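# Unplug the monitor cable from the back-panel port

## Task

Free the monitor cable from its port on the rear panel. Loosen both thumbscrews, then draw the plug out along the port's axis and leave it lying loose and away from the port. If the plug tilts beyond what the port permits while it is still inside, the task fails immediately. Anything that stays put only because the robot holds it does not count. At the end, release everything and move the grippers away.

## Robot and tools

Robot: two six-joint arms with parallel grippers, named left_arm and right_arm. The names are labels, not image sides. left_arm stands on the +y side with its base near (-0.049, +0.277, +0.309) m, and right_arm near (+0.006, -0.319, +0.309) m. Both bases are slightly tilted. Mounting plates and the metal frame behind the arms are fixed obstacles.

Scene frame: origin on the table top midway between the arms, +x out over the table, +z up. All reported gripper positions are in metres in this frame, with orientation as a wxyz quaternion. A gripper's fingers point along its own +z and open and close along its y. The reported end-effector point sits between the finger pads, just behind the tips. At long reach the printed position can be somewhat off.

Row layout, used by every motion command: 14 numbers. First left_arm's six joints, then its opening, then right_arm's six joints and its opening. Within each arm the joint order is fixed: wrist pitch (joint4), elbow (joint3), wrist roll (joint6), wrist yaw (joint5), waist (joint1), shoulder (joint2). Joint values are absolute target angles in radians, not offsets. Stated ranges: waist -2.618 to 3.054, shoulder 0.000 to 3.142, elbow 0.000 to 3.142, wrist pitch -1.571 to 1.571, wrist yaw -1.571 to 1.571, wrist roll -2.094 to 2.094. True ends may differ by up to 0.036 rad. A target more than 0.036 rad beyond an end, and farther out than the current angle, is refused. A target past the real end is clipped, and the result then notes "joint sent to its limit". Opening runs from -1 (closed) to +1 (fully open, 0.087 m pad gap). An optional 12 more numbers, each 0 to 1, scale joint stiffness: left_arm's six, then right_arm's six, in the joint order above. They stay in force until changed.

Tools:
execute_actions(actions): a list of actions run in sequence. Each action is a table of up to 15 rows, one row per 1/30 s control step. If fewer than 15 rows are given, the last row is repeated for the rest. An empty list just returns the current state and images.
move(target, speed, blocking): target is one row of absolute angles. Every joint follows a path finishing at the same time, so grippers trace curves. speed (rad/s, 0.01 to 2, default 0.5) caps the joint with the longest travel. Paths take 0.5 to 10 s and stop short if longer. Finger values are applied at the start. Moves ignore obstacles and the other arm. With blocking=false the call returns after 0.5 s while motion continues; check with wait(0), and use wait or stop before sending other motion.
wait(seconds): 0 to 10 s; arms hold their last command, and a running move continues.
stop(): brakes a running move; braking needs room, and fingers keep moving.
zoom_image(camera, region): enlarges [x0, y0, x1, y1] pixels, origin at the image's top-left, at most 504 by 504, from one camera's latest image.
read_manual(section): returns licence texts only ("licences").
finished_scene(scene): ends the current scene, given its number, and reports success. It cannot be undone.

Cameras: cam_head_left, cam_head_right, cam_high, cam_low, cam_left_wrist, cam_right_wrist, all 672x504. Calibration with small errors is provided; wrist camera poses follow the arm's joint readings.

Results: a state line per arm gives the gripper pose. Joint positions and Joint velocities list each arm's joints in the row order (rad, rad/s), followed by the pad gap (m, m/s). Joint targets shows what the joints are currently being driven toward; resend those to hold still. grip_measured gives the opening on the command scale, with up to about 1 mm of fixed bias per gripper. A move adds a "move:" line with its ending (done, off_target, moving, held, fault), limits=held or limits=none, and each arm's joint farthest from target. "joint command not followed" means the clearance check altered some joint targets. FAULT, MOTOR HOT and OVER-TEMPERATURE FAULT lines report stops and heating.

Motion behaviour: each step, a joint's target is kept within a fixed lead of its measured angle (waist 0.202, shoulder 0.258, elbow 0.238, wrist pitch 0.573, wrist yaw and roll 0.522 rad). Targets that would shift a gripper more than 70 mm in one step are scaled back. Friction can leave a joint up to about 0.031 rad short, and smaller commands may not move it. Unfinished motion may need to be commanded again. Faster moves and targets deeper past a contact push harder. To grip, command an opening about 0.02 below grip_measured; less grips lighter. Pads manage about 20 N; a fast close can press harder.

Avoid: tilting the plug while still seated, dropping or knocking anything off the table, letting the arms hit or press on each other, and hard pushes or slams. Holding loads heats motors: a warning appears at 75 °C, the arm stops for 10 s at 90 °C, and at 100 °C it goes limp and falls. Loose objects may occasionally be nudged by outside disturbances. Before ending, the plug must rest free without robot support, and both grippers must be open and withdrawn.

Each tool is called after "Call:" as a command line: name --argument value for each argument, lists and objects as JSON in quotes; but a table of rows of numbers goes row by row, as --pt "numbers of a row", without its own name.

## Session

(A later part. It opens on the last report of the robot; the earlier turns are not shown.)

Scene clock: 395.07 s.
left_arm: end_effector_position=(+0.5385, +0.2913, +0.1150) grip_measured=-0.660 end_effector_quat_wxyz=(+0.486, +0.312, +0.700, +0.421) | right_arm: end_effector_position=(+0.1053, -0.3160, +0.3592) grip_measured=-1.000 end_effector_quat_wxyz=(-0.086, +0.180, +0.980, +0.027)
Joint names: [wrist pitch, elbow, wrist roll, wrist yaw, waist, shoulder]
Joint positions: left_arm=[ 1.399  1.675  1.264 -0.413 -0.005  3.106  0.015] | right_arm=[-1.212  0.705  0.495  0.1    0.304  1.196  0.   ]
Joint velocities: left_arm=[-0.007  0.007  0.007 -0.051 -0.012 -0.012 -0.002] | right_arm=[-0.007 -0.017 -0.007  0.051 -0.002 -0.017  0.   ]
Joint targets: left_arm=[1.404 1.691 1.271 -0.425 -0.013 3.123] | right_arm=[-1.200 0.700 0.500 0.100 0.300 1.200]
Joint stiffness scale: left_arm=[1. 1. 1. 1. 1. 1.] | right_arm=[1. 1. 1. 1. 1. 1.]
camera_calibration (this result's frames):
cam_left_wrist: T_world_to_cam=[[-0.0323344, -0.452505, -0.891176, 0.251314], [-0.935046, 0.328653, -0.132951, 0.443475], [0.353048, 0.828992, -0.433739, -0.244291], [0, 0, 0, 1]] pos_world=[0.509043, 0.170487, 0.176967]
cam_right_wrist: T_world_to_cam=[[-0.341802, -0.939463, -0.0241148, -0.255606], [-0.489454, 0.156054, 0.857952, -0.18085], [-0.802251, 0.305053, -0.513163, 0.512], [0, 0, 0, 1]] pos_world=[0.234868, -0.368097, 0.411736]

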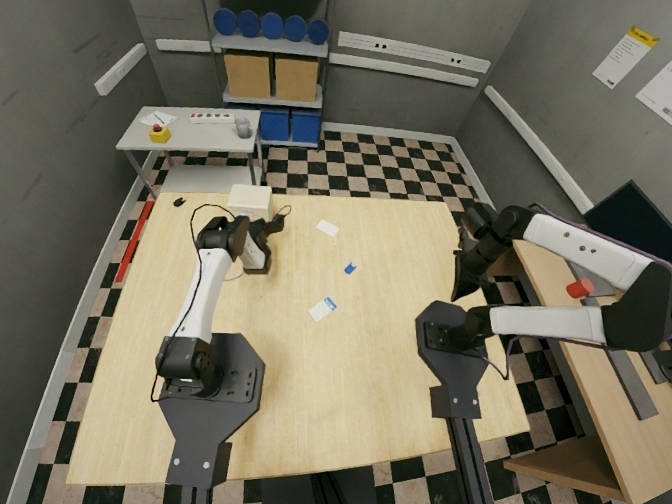

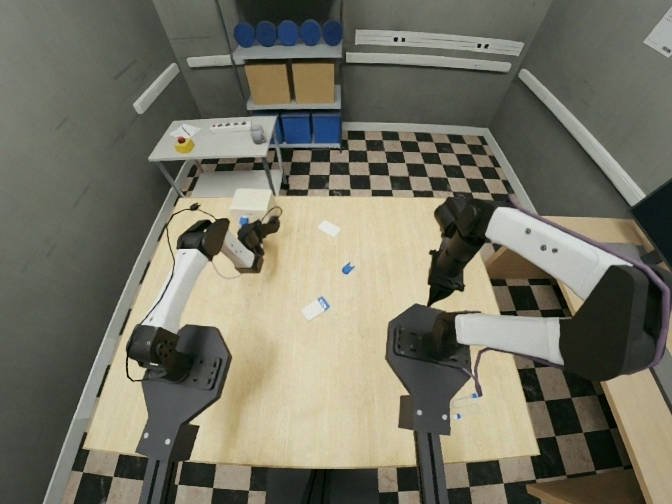

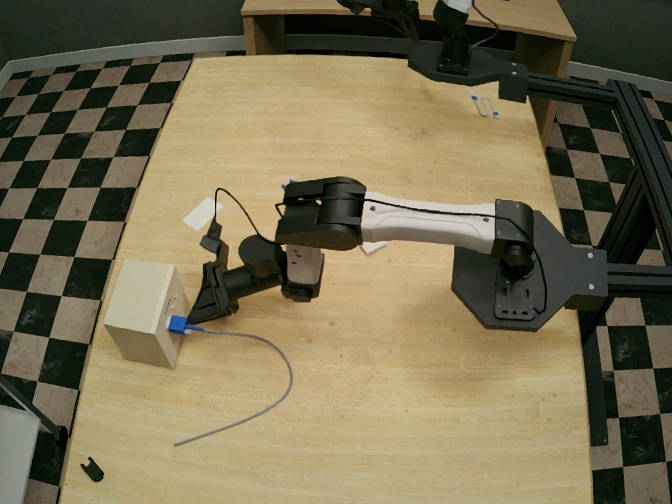

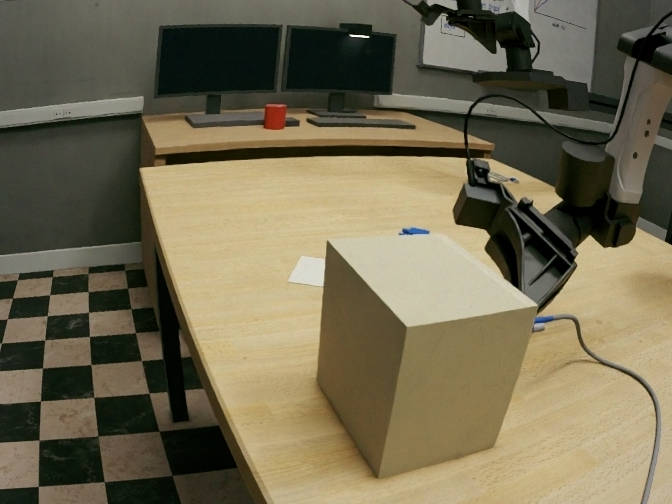

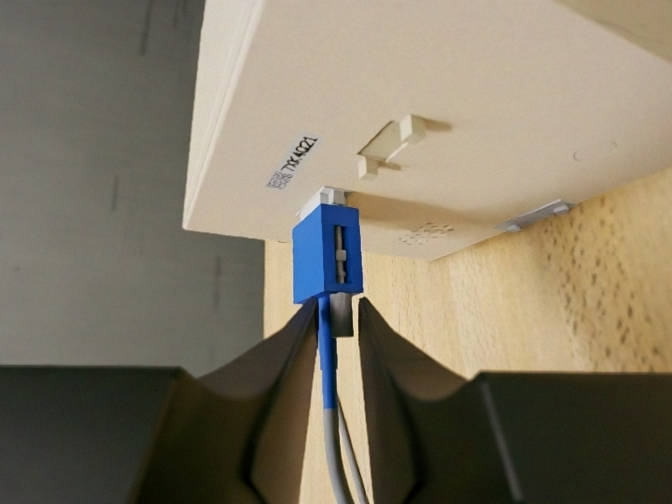

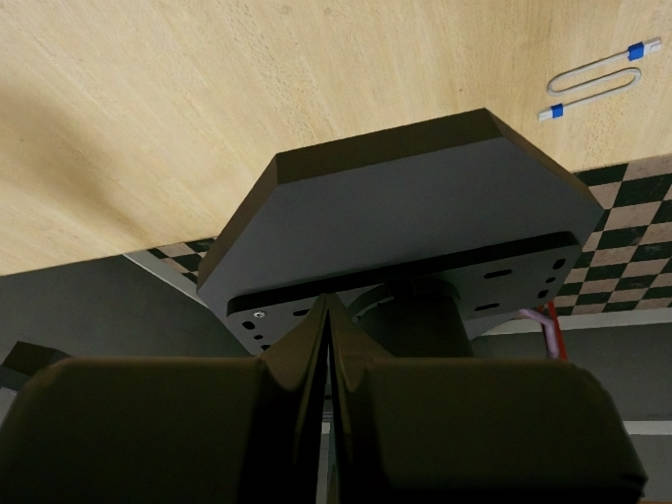

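Call:
execute_actions --actions '[[[1.404,1.691,1.275,-0.425,-0.013,3.123,-0.72,-1.2,0.7,0.5,0.1,0.3,1.2,-1],[1.404,1.691,1.275,-0.425,-0.013,3.123,-0.76,-1.2,0.7,0.5,0.1,0.3,1.2,-1],[1.398,1.685,1.27,-0.42,-0.01,3.117,-0.8,-1.2,0.7,0.5,0.1,0.3,1.2,-1],[1.388,1.675,1.263,-0.413,-0.006,3.107,-0.85,-1.2,0.7,0.5,0.1,0.3,1.2,-1],[1.38,1.665,1.26,-0.408,-0.003,3.102,-1,-1.2,0.7,0.5,0.1,0.3,1.2,-1]], [[1.353,1.651,1.2,-0.393,0.002,3.093,-1,-1.2,0.7,0.5,0.1,0.3,1.2,-1],[1.315,1.63,1.1,-0.372,0.005,3.073,-1,-1.2,0.7,0.5,0.1,0.3,1.2,-1],[1.279,1.603,1.005,-0.346,0.01,3.046,-1,-1.2,0.7,0.5,0.1,0.3,1.2,-1],[1.258,1.578,0.949,-0.329,0.015,3.019,-1,-1.2,0.7,0.5,0.1,0.3,1.2,-1],[1.236,1.554,0.893,-0.308,0.022,2.994,-1,-1.2,0.7,0.5,0.1,0.3,1.2,-1],[1.214,1.532,0.837,-0.283,0.03,2.969,-1,-1.2,0.7,0.5,0.1,0.3,1.2,-1],[1.192,1.512,0.781,-0.26,0.038,2.945,-1,-1.2,0.7,0.5,0.1,0.3,1.2,-1],[1.169,1.493,0.725,-0.232,0.047,2.922,-1,-1.2,0.7,0.5,0.1,0.3,1.2,-1],[1.147,1.477,0.669,-0.203,0.057,2.899,-1,-1.2,0.7,0.5,0.1,0.3,1.2,-1],[1.124,1.461,0.613,-0.173,0.067,2.878,-1,-1.2,0.7,0.5,0.1,0.3,1.2,-1],[1.1,1.448,0.557,-0.139,0.08,2.857,-1,-1.2,0.7,0.5,0.1,0.3,1.2,-1],[1.076,1.436,0.501,-0.104,0.092,2.837,-1,-1.2,0.7,0.5,0.1,0.3,1.2,-1],[1.071,1.428,0.496,-0.1,0.099,2.823,-1,-1.2,0.7,0.5,0.1,0.3,1.2,-1],[1.076,1.424,0.505,-0.102,0.104,2.815,-1,-1.2,0.7,0.5,0.1,0.3,1.2,-1],[1.09,1.424,0.54,-0.123,0.101,2.815,-1,-1.2,0.7,0.5,0.1,0.3,1.2,-1]], [[1.1,1.424,0.56,-0.134,0.101,2.815,-1,-1.2,0.7,0.5,0.1,0.3,1.2,-1]]]'

Call:
zoom_image --camera "cam_left_wrist" --region '[200, 120, 480, 420]'

Scene clock: 397.83 s.
left_arm: end_effector_position=(+0.5391, +0.2920, +0.1167) grip_measured=-0.840 end_effector_quat_wxyz=(+0.545, +0.139, +0.813, +0.146) | right_arm: end_effector_position=(+0.1053, -0.3160, +0.3592) grip_measured=-1.000 end_effector_quat_wxyz=(-0.086, +0.180, +0.980, +0.027)
Joint names: [wrist pitch, elbow, wrist roll, wrist yaw, waist, shoulder]
Joint positions: left_arm=[ 1.123  1.445  0.568 -0.149  0.093  2.824  0.007] | right_arm=[-1.212  0.705  0.495  0.1    0.304  1.196  0.   ]
Joint velocities: left_arm=[-0.037 -0.017 -0.051  0.022  0.007 -0.012 -0.002] | right_arm=[-0.022 -0.007 -0.066 -0.007  0.007  0.002  0.   ]
Joint targets: left_arm=[1.100 1.424 0.560 -0.134 0.101 2.815] | right_arm=[-1.200 0.700 0.500 0.100 0.300 1.200]
Joint stiffness scale: left_arm=[1. 1. 1. 1. 1. 1.] | right_arm=[1. 1. 1. 1. 1. 1.]
camera_calibration (this result's frames):
cam_left_wrist: T_world_to_cam=[[-0.0707573, -0.918719, -0.388522, 0.351392], [-0.945434, 0.185954, -0.267535, 0.507004], [0.318037, 0.348392, -0.881746, -0.0328775], [0, 0, 0, 1]] pos_world=[0.514659, 0.240005, 0.243175]
cam_right_wrist: T_world_to_cam=[[-0.341802, -0.939463, -0.0241148, -0.255606], [-0.489454, 0.156054, 0.857952, -0.18085], [-0.802251, 0.305053, -0.513163, 0.512], [0, 0, 0, 1]] pos_world=[0.234868, -0.368097, 0.411736]

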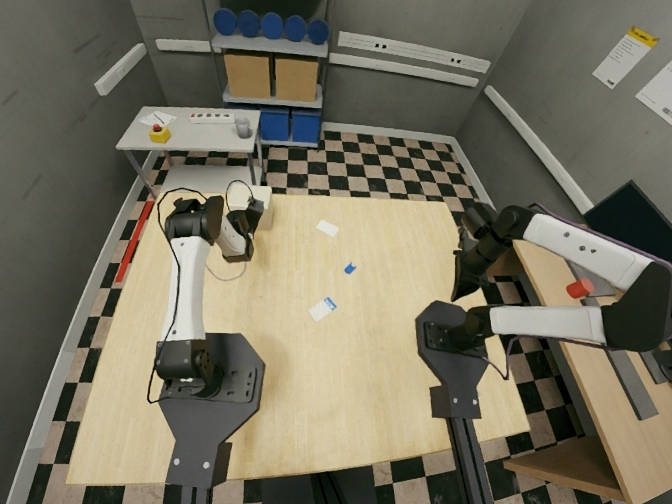

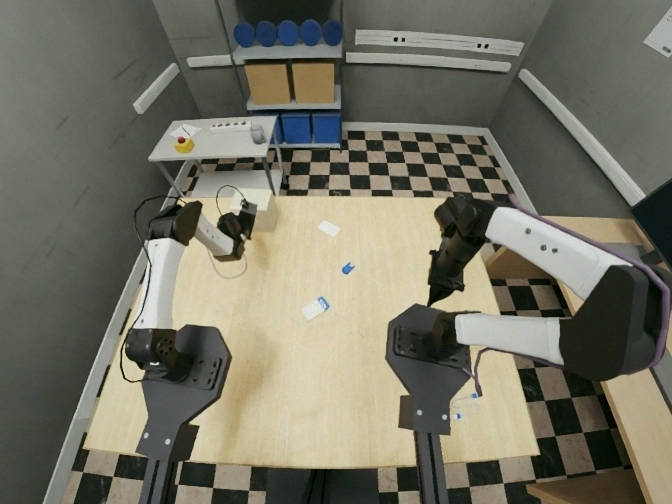

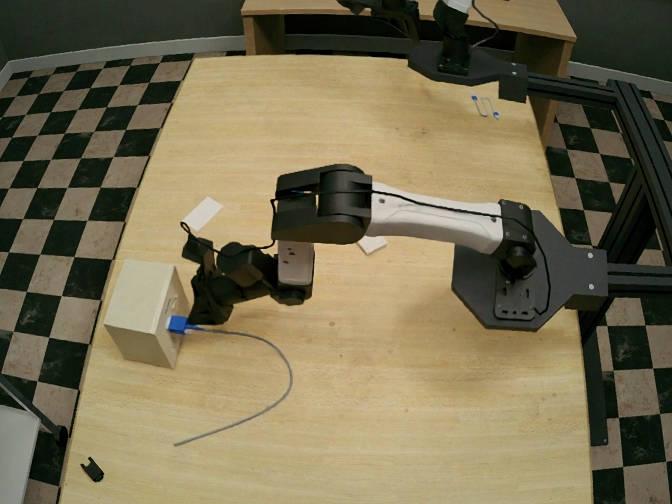

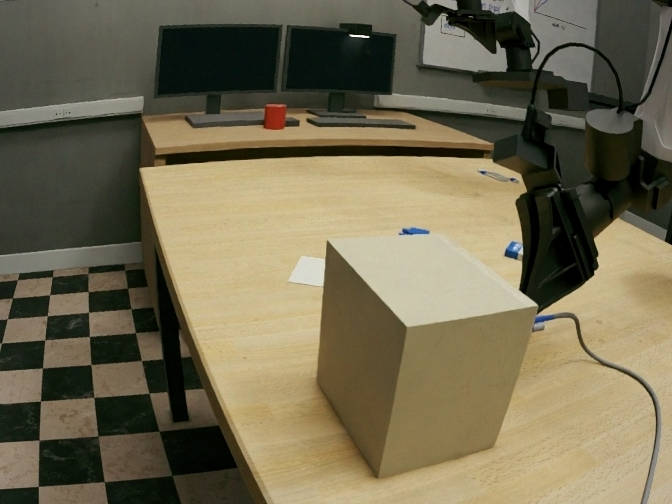

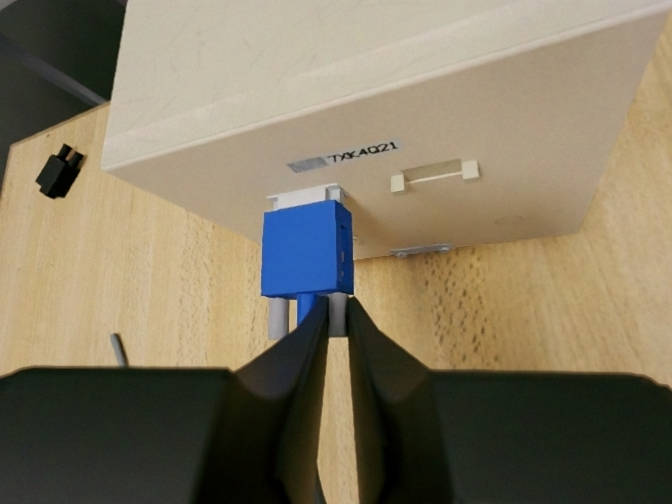

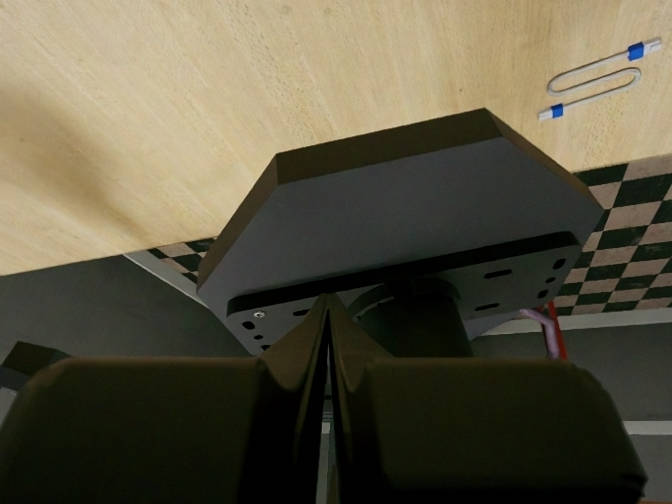

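Region (200, 120, 480, 420) of cam_left_wrist's 672x504 image, scaled by 1.680, with more detail than that image has; it fills the left 470 columns of this view, and the rest is white.

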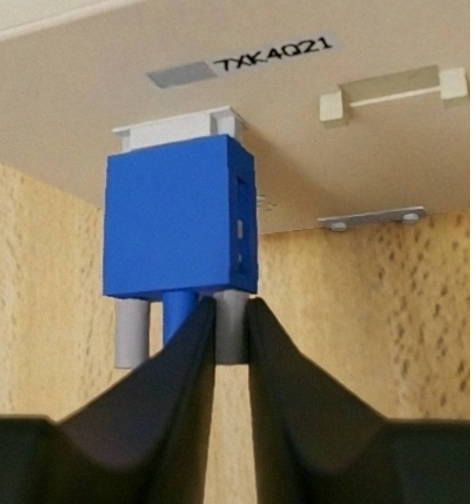

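Call:
execute_actions --actions '[[[1.1,1.424,0.56,-0.134,0.101,2.815,-0.68,-1.2,0.7,0.5,0.1,0.3,1.2,-1],[1.105,1.424,0.575,-0.138,0.101,2.815,-0.68,-1.2,0.7,0.5,0.1,0.3,1.2,-1],[1.113,1.435,0.585,-0.145,0.096,2.822,-0.68,-1.2,0.7,0.5,0.1,0.3,1.2,-1],[1.128,1.447,0.6,-0.158,0.09,2.832,-0.68,-1.2,0.7,0.5,0.1,0.3,1.2,-1],[1.158,1.462,0.66,-0.195,0.083,2.845,-0.68,-1.2,0.7,0.5,0.1,0.3,1.2,-1],[1.213,1.471,0.79,-0.272,0.07,2.862,-0.68,-1.2,0.7,0.5,0.1,0.3,1.2,-1],[1.243,1.483,0.855,-0.308,0.058,2.882,-0.68,-1.2,0.7,0.5,0.1,0.3,1.2,-1],[1.265,1.496,0.91,-0.333,0.046,2.903,-0.68,-1.2,0.7,0.5,0.1,0.3,1.2,-1],[1.288,1.512,0.966,-0.353,0.037,2.924,-0.68,-1.2,0.7,0.5,0.1,0.3,1.2,-1],[1.309,1.528,1.022,-0.375,0.028,2.947,-0.68,-1.2,0.7,0.5,0.1,0.3,1.2,-1],[1.332,1.547,1.078,-0.394,0.019,2.97,-0.68,-1.2,0.7,0.5,0.1,0.3,1.2,-1],[1.354,1.567,1.134,-0.408,0.011,2.994,-0.68,-1.2,0.7,0.5,0.1,0.3,1.2,-1],[1.376,1.589,1.19,-0.425,0.005,3.019,-0.68,-1.2,0.7,0.5,0.1,0.3,1.2,-1],[1.398,1.613,1.246,-0.435,-0.001,3.044,-0.68,-1.2,0.7,0.5,0.1,0.3,1.2,-1],[1.418,1.638,1.302,-0.444,-0.006,3.071,-0.68,-1.2,0.7,0.5,0.1,0.3,1.2,-1]], [[1.438,1.665,1.358,-0.453,-0.01,3.098,-0.68,-1.2,0.7,0.5,0.1,0.3,1.2,-1],[1.436,1.683,1.35,-0.446,-0.012,3.115,-0.68,-1.2,0.7,0.5,0.1,0.3,1.2,-1],[1.422,1.691,1.32,-0.437,-0.013,3.123,-0.68,-1.2,0.7,0.5,0.1,0.3,1.2,-1],[1.41,1.691,1.29,-0.43,-0.013,3.123,-0.68,-1.2,0.7,0.5,0.1,0.3,1.2,-1],[1.404,1.691,1.278,-0.425,-0.013,3.123,-0.72,-1.2,0.7,0.5,0.1,0.3,1.2,-1],[1.404,1.691,1.275,-0.425,-0.013,3.123,-0.76,-1.2,0.7,0.5,0.1,0.3,1.2,-1],[1.398,1.685,1.27,-0.42,-0.01,3.117,-0.8,-1.2,0.7,0.5,0.1,0.3,1.2,-1],[1.388,1.675,1.263,-0.413,-0.006,3.107,-0.85,-1.2,0.7,0.5,0.1,0.3,1.2,-1],[1.38,1.665,1.26,-0.408,-0.003,3.102,-1,-1.2,0.7,0.5,0.1,0.3,1.2,-1]], [[1.353,1.651,1.2,-0.393,0.002,3.093,-1,-1.2,0.7,0.5,0.1,0.3,1.2,-1],[1.315,1.63,1.1,-0.372,0.005,3.073,-1,-1.2,0.7,0.5,0.1,0.3,1.2,-1],[1.279,1.603,1.005,-0.346,0.01,3.046,-1,-1.2,0.7,0.5,0.1,0.3,1.2,-1],[1.258,1.578,0.949,-0.329,0.015,3.019,-1,-1.2,0.7,0.5,0.1,0.3,1.2,-1],[1.236,1.554,0.893,-0.308,0.022,2.994,-1,-1.2,0.7,0.5,0.1,0.3,1.2,-1],[1.214,1.532,0.837,-0.283,0.03,2.969,-1,-1.2,0.7,0.5,0.1,0.3,1.2,-1],[1.192,1.512,0.781,-0.26,0.038,2.945,-1,-1.2,0.7,0.5,0.1,0.3,1.2,-1],[1.169,1.493,0.725,-0.232,0.047,2.922,-1,-1.2,0.7,0.5,0.1,0.3,1.2,-1],[1.147,1.477,0.669,-0.203,0.057,2.899,-1,-1.2,0.7,0.5,0.1,0.3,1.2,-1],[1.124,1.461,0.613,-0.173,0.067,2.878,-1,-1.2,0.7,0.5,0.1,0.3,1.2,-1],[1.1,1.448,0.557,-0.139,0.08,2.857,-1,-1.2,0.7,0.5,0.1,0.3,1.2,-1],[1.076,1.436,0.501,-0.104,0.092,2.837,-1,-1.2,0.7,0.5,0.1,0.3,1.2,-1],[1.071,1.428,0.496,-0.1,0.099,2.823,-1,-1.2,0.7,0.5,0.1,0.3,1.2,-1],[1.076,1.424,0.505,-0.102,0.104,2.815,-1,-1.2,0.7,0.5,0.1,0.3,1.2,-1],[1.09,1.424,0.54,-0.123,0.101,2.815,-1,-1.2,0.7,0.5,0.1,0.3,1.2,-1]], [[1.1,1.424,0.56,-0.134,0.101,2.815,-1,-1.2,0.7,0.5,0.1,0.3,1.2,-1],[1.105,1.424,0.575,-0.138,0.101,2.815,-0.68,-1.2,0.7,0.5,0.1,0.3,1.2,-1],[1.113,1.435,0.585,-0.145,0.096,2.822,-0.68,-1.2,0.7,0.5,0.1,0.3,1.2,-1],[1.128,1.447,0.6,-0.158,0.09,2.832,-0.68,-1.2,0.7,0.5,0.1,0.3,1.2,-1],[1.158,1.462,0.66,-0.195,0.083,2.845,-0.68,-1.2,0.7,0.5,0.1,0.3,1.2,-1],[1.213,1.471,0.79,-0.272,0.07,2.862,-0.68,-1.2,0.7,0.5,0.1,0.3,1.2,-1],[1.243,1.483,0.855,-0.308,0.058,2.882,-0.68,-1.2,0.7,0.5,0.1,0.3,1.2,-1],[1.265,1.496,0.91,-0.333,0.046,2.903,-0.68,-1.2,0.7,0.5,0.1,0.3,1.2,-1],[1.288,1.512,0.966,-0.353,0.037,2.924,-0.68,-1.2,0.7,0.5,0.1,0.3,1.2,-1],[1.309,1.528,1.022,-0.375,0.028,2.947,-0.68,-1.2,0.7,0.5,0.1,0.3,1.2,-1],[1.332,1.547,1.078,-0.394,0.019,2.97,-0.68,-1.2,0.7,0.5,0.1,0.3,1.2,-1],[1.354,1.567,1.134,-0.408,0.011,2.994,-0.68,-1.2,0.7,0.5,0.1,0.3,1.2,-1],[1.376,1.589,1.19,-0.425,0.005,3.019,-0.68,-1.2,0.7,0.5,0.1,0.3,1.2,-1],[1.398,1.613,1.246,-0.435,-0.001,3.044,-0.68,-1.2,0.7,0.5,0.1,0.3,1.2,-1],[1.418,1.638,1.302,-0.444,-0.006,3.071,-0.68,-1.2,0.7,0.5,0.1,0.3,1.2,-1]], [[1.438,1.665,1.358,-0.453,-0.01,3.098,-0.68,-1.2,0.7,0.5,0.1,0.3,1.2,-1],[1.436,1.683,1.35,-0.446,-0.012,3.115,-0.68,-1.2,0.7,0.5,0.1,0.3,1.2,-1],[1.422,1.691,1.32,-0.437,-0.013,3.123,-0.68,-1.2,0.7,0.5,0.1,0.3,1.2,-1],[1.41,1.691,1.29,-0.43,-0.013,3.123,-0.68,-1.2,0.7,0.5,0.1,0.3,1.2,-1],[1.404,1.691,1.278,-0.425,-0.013,3.123,-0.72,-1.2,0.7,0.5,0.1,0.3,1.2,-1],[1.404,1.691,1.275,-0.425,-0.013,3.123,-0.76,-1.2,0.7,0.5,0.1,0.3,1.2,-1],[1.398,1.685,1.27,-0.42,-0.01,3.117,-0.8,-1.2,0.7,0.5,0.1,0.3,1.2,-1],[1.388,1.675,1.263,-0.413,-0.006,3.107,-0.85,-1.2,0.7,0.5,0.1,0.3,1.2,-1],[1.38,1.665,1.26,-0.408,-0.003,3.102,-1,-1.2,0.7,0.5,0.1,0.3,1.2,-1]], [[1.353,1.651,1.2,-0.393,0.002,3.093,-1,-1.2,0.7,0.5,0.1,0.3,1.2,-1],[1.315,1.63,1.1,-0.372,0.005,3.073,-1,-1.2,0.7,0.5,0.1,0.3,1.2,-1],[1.279,1.603,1.005,-0.346,0.01,3.046,-1,-1.2,0.7,0.5,0.1,0.3,1.2,-1],[1.258,1.578,0.949,-0.329,0.015,3.019,-1,-1.2,0.7,0.5,0.1,0.3,1.2,-1],[1.236,1.554,0.893,-0.308,0.022,2.994,-1,-1.2,0.7,0.5,0.1,0.3,1.2,-1],[1.214,1.532,0.837,-0.283,0.03,2.969,-1,-1.2,0.7,0.5,0.1,0.3,1.2,-1],[1.192,1.512,0.781,-0.26,0.038,2.945,-1,-1.2,0.7,0.5,0.1,0.3,1.2,-1],[1.169,1.493,0.725,-0.232,0.047,2.922,-1,-1.2,0.7,0.5,0.1,0.3,1.2,-1],[1.147,1.477,0.669,-0.203,0.057,2.899,-1,-1.2,0.7,0.5,0.1,0.3,1.2,-1],[1.124,1.461,0.613,-0.173,0.067,2.878,-1,-1.2,0.7,0.5,0.1,0.3,1.2,-1],[1.1,1.448,0.557,-0.139,0.08,2.857,-1,-1.2,0.7,0.5,0.1,0.3,1.2,-1],[1.076,1.436,0.501,-0.104,0.092,2.837,-1,-1.2,0.7,0.5,0.1,0.3,1.2,-1],[1.071,1.428,0.496,-0.1,0.099,2.823,-1,-1.2,0.7,0.5,0.1,0.3,1.2,-1],[1.076,1.424,0.505,-0.102,0.104,2.815,-1,-1.2,0.7,0.5,0.1,0.3,1.2,-1],[1.09,1.424,0.54,-0.123,0.101,2.815,-1,-1.2,0.7,0.5,0.1,0.3,1.2,-1]], [[1.1,1.424,0.56,-0.134,0.101,2.815,-1,-1.2,0.7,0.5,0.1,0.3,1.2,-1],[1.105,1.424,0.575,-0.138,0.101,2.815,-0.68,-1.2,0.7,0.5,0.1,0.3,1.2,-1],[1.113,1.435,0.585,-0.145,0.096,2.822,-0.68,-1.2,0.7,0.5,0.1,0.3,1.2,-1],[1.128,1.447,0.6,-0.158,0.09,2.832,-0.68,-1.2,0.7,0.5,0.1,0.3,1.2,-1],[1.158,1.462,0.66,-0.195,0.083,2.845,-0.68,-1.2,0.7,0.5,0.1,0.3,1.2,-1],[1.213,1.471,0.79,-0.272,0.07,2.862,-0.68,-1.2,0.7,0.5,0.1,0.3,1.2,-1],[1.243,1.483,0.855,-0.308,0.058,2.882,-0.68,-1.2,0.7,0.5,0.1,0.3,1.2,-1],[1.265,1.496,0.91,-0.333,0.046,2.903,-0.68,-1.2,0.7,0.5,0.1,0.3,1.2,-1],[1.288,1.512,0.966,-0.353,0.037,2.924,-0.68,-1.2,0.7,0.5,0.1,0.3,1.2,-1],[1.309,1.528,1.022,-0.375,0.028,2.947,-0.68,-1.2,0.7,0.5,0.1,0.3,1.2,-1],[1.332,1.547,1.078,-0.394,0.019,2.97,-0.68,-1.2,0.7,0.5,0.1,0.3,1.2,-1],[1.354,1.567,1.134,-0.408,0.011,2.994,-0.68,-1.2,0.7,0.5,0.1,0.3,1.2,-1],[1.376,1.589,1.19,-0.425,0.005,3.019,-0.68,-1.2,0.7,0.5,0.1,0.3,1.2,-1],[1.398,1.613,1.246,-0.435,-0.001,3.044,-0.68,-1.2,0.7,0.5,0.1,0.3,1.2,-1],[1.418,1.638,1.302,-0.444,-0.006,3.071,-0.68,-1.2,0.7,0.5,0.1,0.3,1.2,-1]], [[1.438,1.665,1.358,-0.453,-0.01,3.098,-0.68,-1.2,0.7,0.5,0.1,0.3,1.2,-1],[1.436,1.683,1.35,-0.446,-0.012,3.115,-0.68,-1.2,0.7,0.5,0.1,0.3,1.2,-1],[1.422,1.691,1.32,-0.437,-0.013,3.123,-0.68,-1.2,0.7,0.5,0.1,0.3,1.2,-1],[1.41,1.691,1.29,-0.43,-0.013,3.123,-0.68,-1.2,0.7,0.5,0.1,0.3,1.2,-1],[1.404,1.691,1.278,-0.425,-0.013,3.123,-0.72,-1.2,0.7,0.5,0.1,0.3,1.2,-1],[1.404,1.691,1.275,-0.425,-0.013,3.123,-0.76,-1.2,0.7,0.5,0.1,0.3,1.2,-1],[1.398,1.685,1.27,-0.42,-0.01,3.117,-0.8,-1.2,0.7,0.5,0.1,0.3,1.2,-1],[1.388,1.675,1.263,-0.413,-0.006,3.107,-0.85,-1.2,0.7,0.5,0.1,0.3,1.2,-1],[1.38,1.665,1.26,-0.408,-0.003,3.102,-1,-1.2,0.7,0.5,0.1,0.3,1.2,-1]], [[1.353,1.651,1.2,-0.393,0.002,3.093,-1,-1.2,0.7,0.5,0.1,0.3,1.2,-1],[1.315,1.63,1.1,-0.372,0.005,3.073,-1,-1.2,0.7,0.5,0.1,0.3,1.2,-1],[1.279,1.603,1.005,-0.346,0.01,3.046,-1,-1.2,0.7,0.5,0.1,0.3,1.2,-1],[1.258,1.578,0.949,-0.329,0.015,3.019,-1,-1.2,0.7,0.5,0.1,0.3,1.2,-1],[1.236,1.554,0.893,-0.308,0.022,2.994,-1,-1.2,0.7,0.5,0.1,0.3,1.2,-1],[1.214,1.532,0.837,-0.283,0.03,2.969,-1,-1.2,0.7,0.5,0.1,0.3,1.2,-1],[1.192,1.512,0.781,-0.26,0.038,2.945,-1,-1.2,0.7,0.5,0.1,0.3,1.2,-1],[1.169,1.493,0.725,-0.232,0.047,2.922,-1,-1.2,0.7,0.5,0.1,0.3,1.2,-1],[1.147,1.477,0.669,-0.203,0.057,2.899,-1,-1.2,0.7,0.5,0.1,0.3,1.2,-1],[1.124,1.461,0.613,-0.173,0.067,2.878,-1,-1.2,0.7,0.5,0.1,0.3,1.2,-1],[1.1,1.448,0.557,-0.139,0.08,2.857,-1,-1.2,0.7,0.5,0.1,0.3,1.2,-1],[1.076,1.436,0.501,-0.104,0.092,2.837,-1,-1.2,0.7,0.5,0.1,0.3,1.2,-1],[1.071,1.428,0.496,-0.1,0.099,2.823,-1,-1.2,0.7,0.5,0.1,0.3,1.2,-1],[1.076,1.424,0.505,-0.102,0.104,2.815,-1,-1.2,0.7,0.5,0.1,0.3,1.2,-1],[1.09,1.424,0.54,-0.123,0.101,2.815,-1,-1.2,0.7,0.5,0.1,0.3,1.2,-1]], [[1.1,1.424,0.56,-0.134,0.101,2.815,-1,-1.2,0.7,0.5,0.1,0.3,1.2,-1],[1.105,1.424,0.575,-0.138,0.101,2.815,-0.68,-1.2,0.7,0.5,0.1,0.3,1.2,-1],[1.113,1.435,0.585,-0.145,0.096,2.822,-0.68,-1.2,0.7,0.5,0.1,0.3,1.2,-1],[1.128,1.447,0.6,-0.158,0.09,2.832,-0.68,-1.2,0.7,0.5,0.1,0.3,1.2,-1],[1.158,1.462,0.66,-0.195,0.083,2.845,-0.68,-1.2,0.7,0.5,0.1,0.3,1.2,-1],[1.213,1.471,0.79,-0.272,0.07,2.862,-0.68,-1.2,0.7,0.5,0.1,0.3,1.2,-1],[1.243,1.483,0.855,-0.308,0.058,2.882,-0.68,-1.2,0.7,0.5,0.1,0.3,1.2,-1],[1.265,1.496,0.91,-0.333,0.046,2.903,-0.68,-1.2,0.7,0.5,0.1,0.3,1.2,-1],[1.288,1.512,0.966,-0.353,0.037,2.924,-0.68,-1.2,0.7,0.5,0.1,0.3,1.2,-1],[1.309,1.528,1.022,-0.375,0.028,2.947,-0.68,-1.2,0.7,0.5,0.1,0.3,1.2,-1],[1.332,1.547,1.078,-0.394,0.019,2.97,-0.68,-1.2,0.7,0.5,0.1,0.3,1.2,-1],[1.354,1.567,1.134,-0.408,0.011,2.994,-0.68,-1.2,0.7,0.5,0.1,0.3,1.2,-1],[1.376,1.589,1.19,-0.425,0.005,3.019,-0.68,-1.2,0.7,0.5,0.1,0.3,1.2,-1],[1.398,1.613,1.246,-0.435,-0.001,3.044,-0.68,-1.2,0.7,0.5,0.1,0.3,1.2,-1],[1.418,1.638,1.302,-0.444,-0.006,3.071,-0.68,-1.2,0.7,0.5,0.1,0.3,1.2,-1]], [[1.438,1.665,1.358,-0.453,-0.01,3.098,-0.68,-1.2,0.7,0.5,0.1,0.3,1.2,-1],[1.436,1.683,1.35,-0.446,-0.012,3.115,-0.68,-1.2,0.7,0.5,0.1,0.3,1.2,-1],[1.422,1.691,1.32,-0.437,-0.013,3.123,-0.68,-1.2,0.7,0.5,0.1,0.3,1.2,-1],[1.41,1.691,1.29,-0.43,-0.013,3.123,-0.68,-1.2,0.7,0.5,0.1,0.3,1.2,-1],[1.404,1.691,1.278,-0.425,-0.013,3.123,-0.72,-1.2,0.7,0.5,0.1,0.3,1.2,-1],[1.404,1.691,1.275,-0.425,-0.013,3.123,-0.76,-1.2,0.7,0.5,0.1,0.3,1.2,-1],[1.398,1.685,1.27,-0.42,-0.01,3.117,-0.8,-1.2,0.7,0.5,0.1,0.3,1.2,-1],[1.388,1.675,1.263,-0.413,-0.006,3.107,-0.85,-1.2,0.7,0.5,0.1,0.3,1.2,-1],[1.38,1.665,1.26,-0.408,-0.003,3.102,-1,-1.2,0.7,0.5,0.1,0.3,1.2,-1]], [[1.353,1.651,1.2,-0.393,0.002,3.093,-1,-1.2,0.7,0.5,0.1,0.3,1.2,-1],[1.315,1.63,1.1,-0.372,0.005,3.073,-1,-1.2,0.7,0.5,0.1,0.3,1.2,-1],[1.279,1.603,1.005,-0.346,0.01,3.046,-1,-1.2,0.7,0.5,0.1,0.3,1.2,-1],[1.258,1.578,0.949,-0.329,0.015,3.019,-1,-1.2,0.7,0.5,0.1,0.3,1.2,-1],[1.236,1.554,0.893,-0.308,0.022,2.994,-1,-1.2,0.7,0.5,0.1,0.3,1.2,-1],[1.214,1.532,0.837,-0.283,0.03,2.969,-1,-1.2,0.7,0.5,0.1,0.3,1.2,-1],[1.192,1.512,0.781,-0.26,0.038,2.945,-1,-1.2,0.7,0.5,0.1,0.3,1.2,-1],[1.169,1.493,0.725,-0.232,0.047,2.922,-1,-1.2,0.7,0.5,0.1,0.3,1.2,-1],[1.147,1.477,0.669,-0.203,0.057,2.899,-1,-1.2,0.7,0.5,0.1,0.3,1.2,-1],[1.124,1.461,0.613,-0.173,0.067,2.878,-1,-1.2,0.7,0.5,0.1,0.3,1.2,-1],[1.1,1.448,0.557,-0.139,0.08,2.857,-1,-1.2,0.7,0.5,0.1,0.3,1.2,-1],[1.076,1.436,0.501,-0.104,0.092,2.837,-1,-1.2,0.7,0.5,0.1,0.3,1.2,-1],[1.071,1.428,0.496,-0.1,0.099,2.823,-1,-1.2,0.7,0.5,0.1,0.3,1.2,-1],[1.076,1.424,0.505,-0.102,0.104,2.815,-1,-1.2,0.7,0.5,0.1,0.3,1.2,-1],[1.09,1.424,0.54,-0.123,0.101,2.815,-1,-1.2,0.7,0.5,0.1,0.3,1.2,-1]], [[1.1,1.424,0.56,-0.134,0.101,2.815,-1,-1.2,0.7,0.5,0.1,0.3,1.2,-1],[1.105,1.424,0.575,-0.138,0.101,2.815,-0.68,-1.2,0.7,0.5,0.1,0.3,1.2,-1],[1.113,1.435,0.585,-0.145,0.096,2.822,-0.68,-1.2,0.7,0.5,0.1,0.3,1.2,-1],[1.128,1.447,0.6,-0.158,0.09,2.832,-0.68,-1.2,0.7,0.5,0.1,0.3,1.2,-1],[1.158,1.462,0.66,-0.195,0.083,2.845,-0.68,-1.2,0.7,0.5,0.1,0.3,1.2,-1],[1.213,1.471,0.79,-0.272,0.07,2.862,-0.68,-1.2,0.7,0.5,0.1,0.3,1.2,-1],[1.243,1.483,0.855,-0.308,0.058,2.882,-0.68,-1.2,0.7,0.5,0.1,0.3,1.2,-1],[1.265,1.496,0.91,-0.333,0.046,2.903,-0.68,-1.2,0.7,0.5,0.1,0.3,1.2,-1],[1.288,1.512,0.966,-0.353,0.037,2.924,-0.68,-1.2,0.7,0.5,0.1,0.3,1.2,-1],[1.309,1.528,1.022,-0.375,0.028,2.947,-0.68,-1.2,0.7,0.5,0.1,0.3,1.2,-1],[1.332,1.547,1.078,-0.394,0.019,2.97,-0.68,-1.2,0.7,0.5,0.1,0.3,1.2,-1],[1.354,1.567,1.134,-0.408,0.011,2.994,-0.68,-1.2,0.7,0.5,0.1,0.3,1.2,-1],[1.376,1.589,1.19,-0.425,0.005,3.019,-0.68,-1.2,0.7,0.5,0.1,0.3,1.2,-1],[1.398,1.613,1.246,-0.435,-0.001,3.044,-0.68,-1.2,0.7,0.5,0.1,0.3,1.2,-1],[1.418,1.638,1.302,-0.444,-0.006,3.071,-0.68,-1.2,0.7,0.5,0.1,0.3,1.2,-1]], [[1.438,1.665,1.358,-0.453,-0.01,3.098,-0.68,-1.2,0.7,0.5,0.1,0.3,1.2,-1],[1.436,1.683,1.35,-0.446,-0.012,3.115,-0.68,-1.2,0.7,0.5,0.1,0.3,1.2,-1],[1.422,1.691,1.32,-0.437,-0.013,3.123,-0.68,-1.2,0.7,0.5,0.1,0.3,1.2,-1],[1.41,1.691,1.29,-0.43,-0.013,3.123,-0.68,-1.2,0.7,0.5,0.1,0.3,1.2,-1],[1.404,1.691,1.275,-0.425,-0.013,3.123,-0.68,-1.2,0.7,0.5,0.1,0.3,1.2,-1]]]'

Call:
zoom_image --camera "cam_left_wrist" --region '[200, 120, 480, 420]'

Scene clock: 414.60 s.
left_arm: end_effector_position=(+0.5383, +0.2892, +0.1145) grip_measured=-0.680 end_effector_quat_wxyz=(+0.487, +0.313, +0.699, +0.419) | right_arm: end_effector_position=(+0.1053, -0.3160, +0.3592) grip_measured=-1.000 end_effector_quat_wxyz=(-0.086, +0.180, +0.980, +0.027)
Joint names: [wrist pitch, elbow, wrist roll, wrist yaw, waist, shoulder]
Joint positions: left_arm=[ 1.399  1.675  1.264 -0.412 -0.008  3.107  0.014] | right_arm=[-1.212  0.705  0.495  0.1    0.304  1.196  0.   ]
Joint velocities: left_arm=[-0.037  0.017  0.007 -0.007  0.002 -0.022 -0.001] | right_arm=[-0.037 -0.002  0.007 -0.037  0.002 -0.007  0.   ]
Joint targets: left_arm=[1.404 1.691 1.275 -0.425 -0.013 3.123] | right_arm=[-1.200 0.700 0.500 0.100 0.300 1.200]
Joint stiffness scale: left_arm=[1. 1. 1. 1. 1. 1.] | right_arm=[1. 1. 1. 1. 1. 1.]
camera_calibration (this result's frames):
cam_left_wrist: T_world_to_cam=[[-0.0349854, -0.452615, -0.891019, 0.251354], [-0.933692, 0.332718, -0.132352, 0.441938], [0.356363, 0.827308, -0.434244, -0.243929], [0, 0, 0, 1]] pos_world=[0.508356, 0.16853, 0.176528]
cam_right_wrist: T_world_to_cam=[[-0.341802, -0.939463, -0.0241148, -0.255606], [-0.489454, 0.156054, 0.857952, -0.18085], [-0.802251, 0.305053, -0.513163, 0.512], [0, 0, 0, 1]] pos_world=[0.234868, -0.368097, 0.411736]

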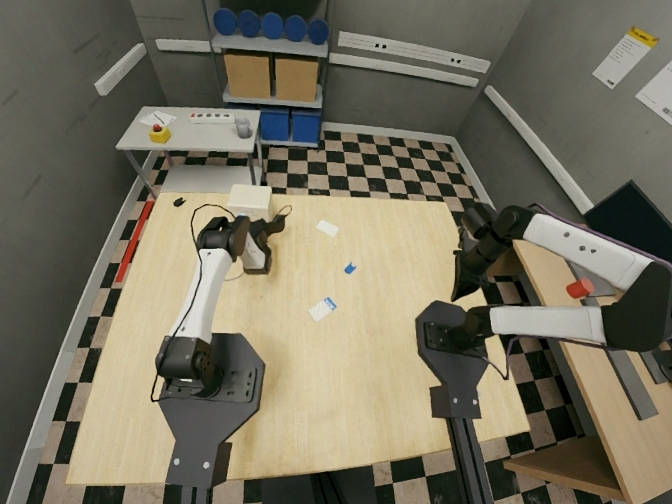

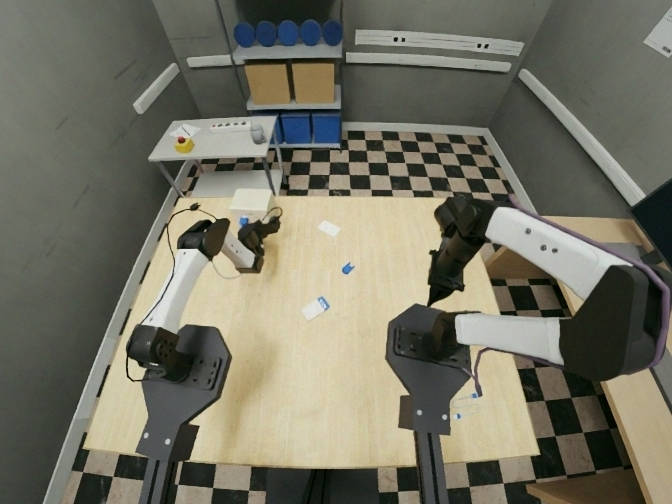

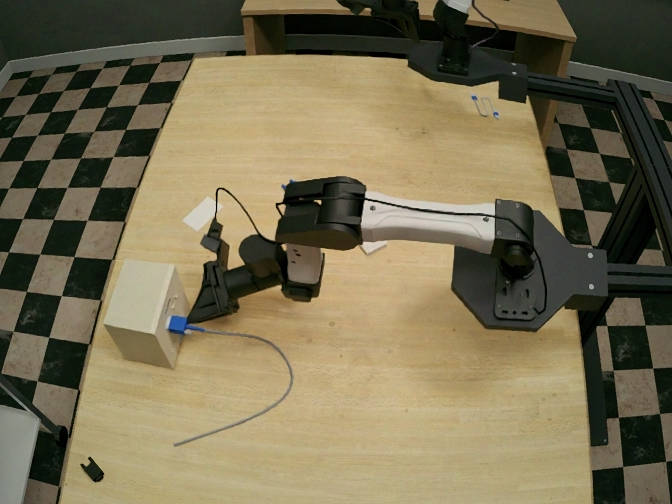

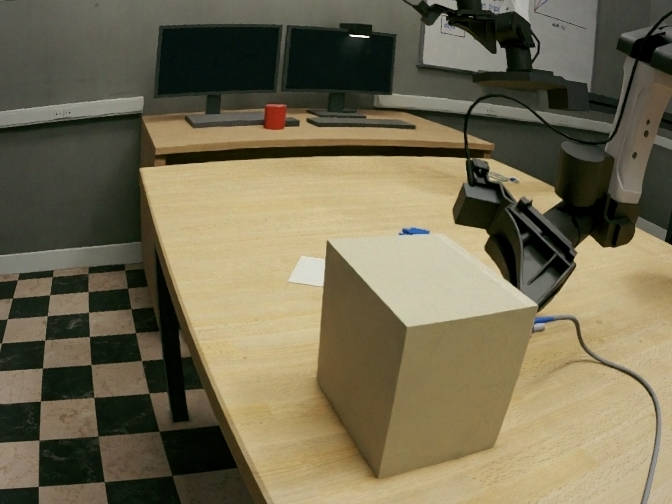

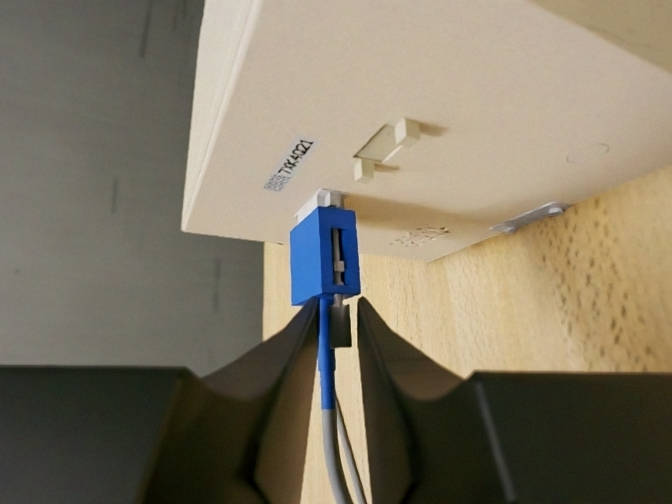

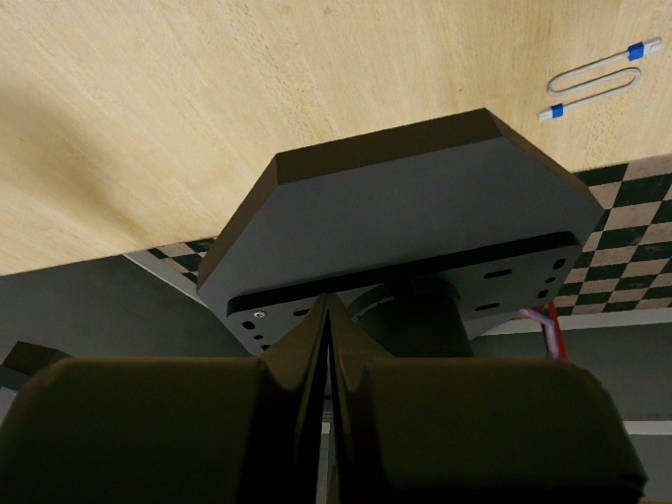

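Region (200, 120, 480, 420) of cam_left_wrist's 672x504 image, scaled by 1.680, with more detail than that image has; it fills the left 470 columns of this view, and the rest is white.

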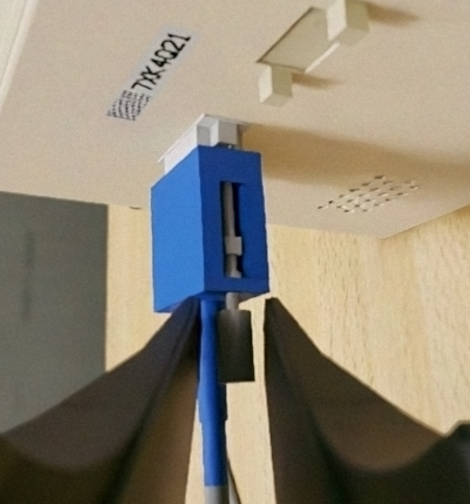

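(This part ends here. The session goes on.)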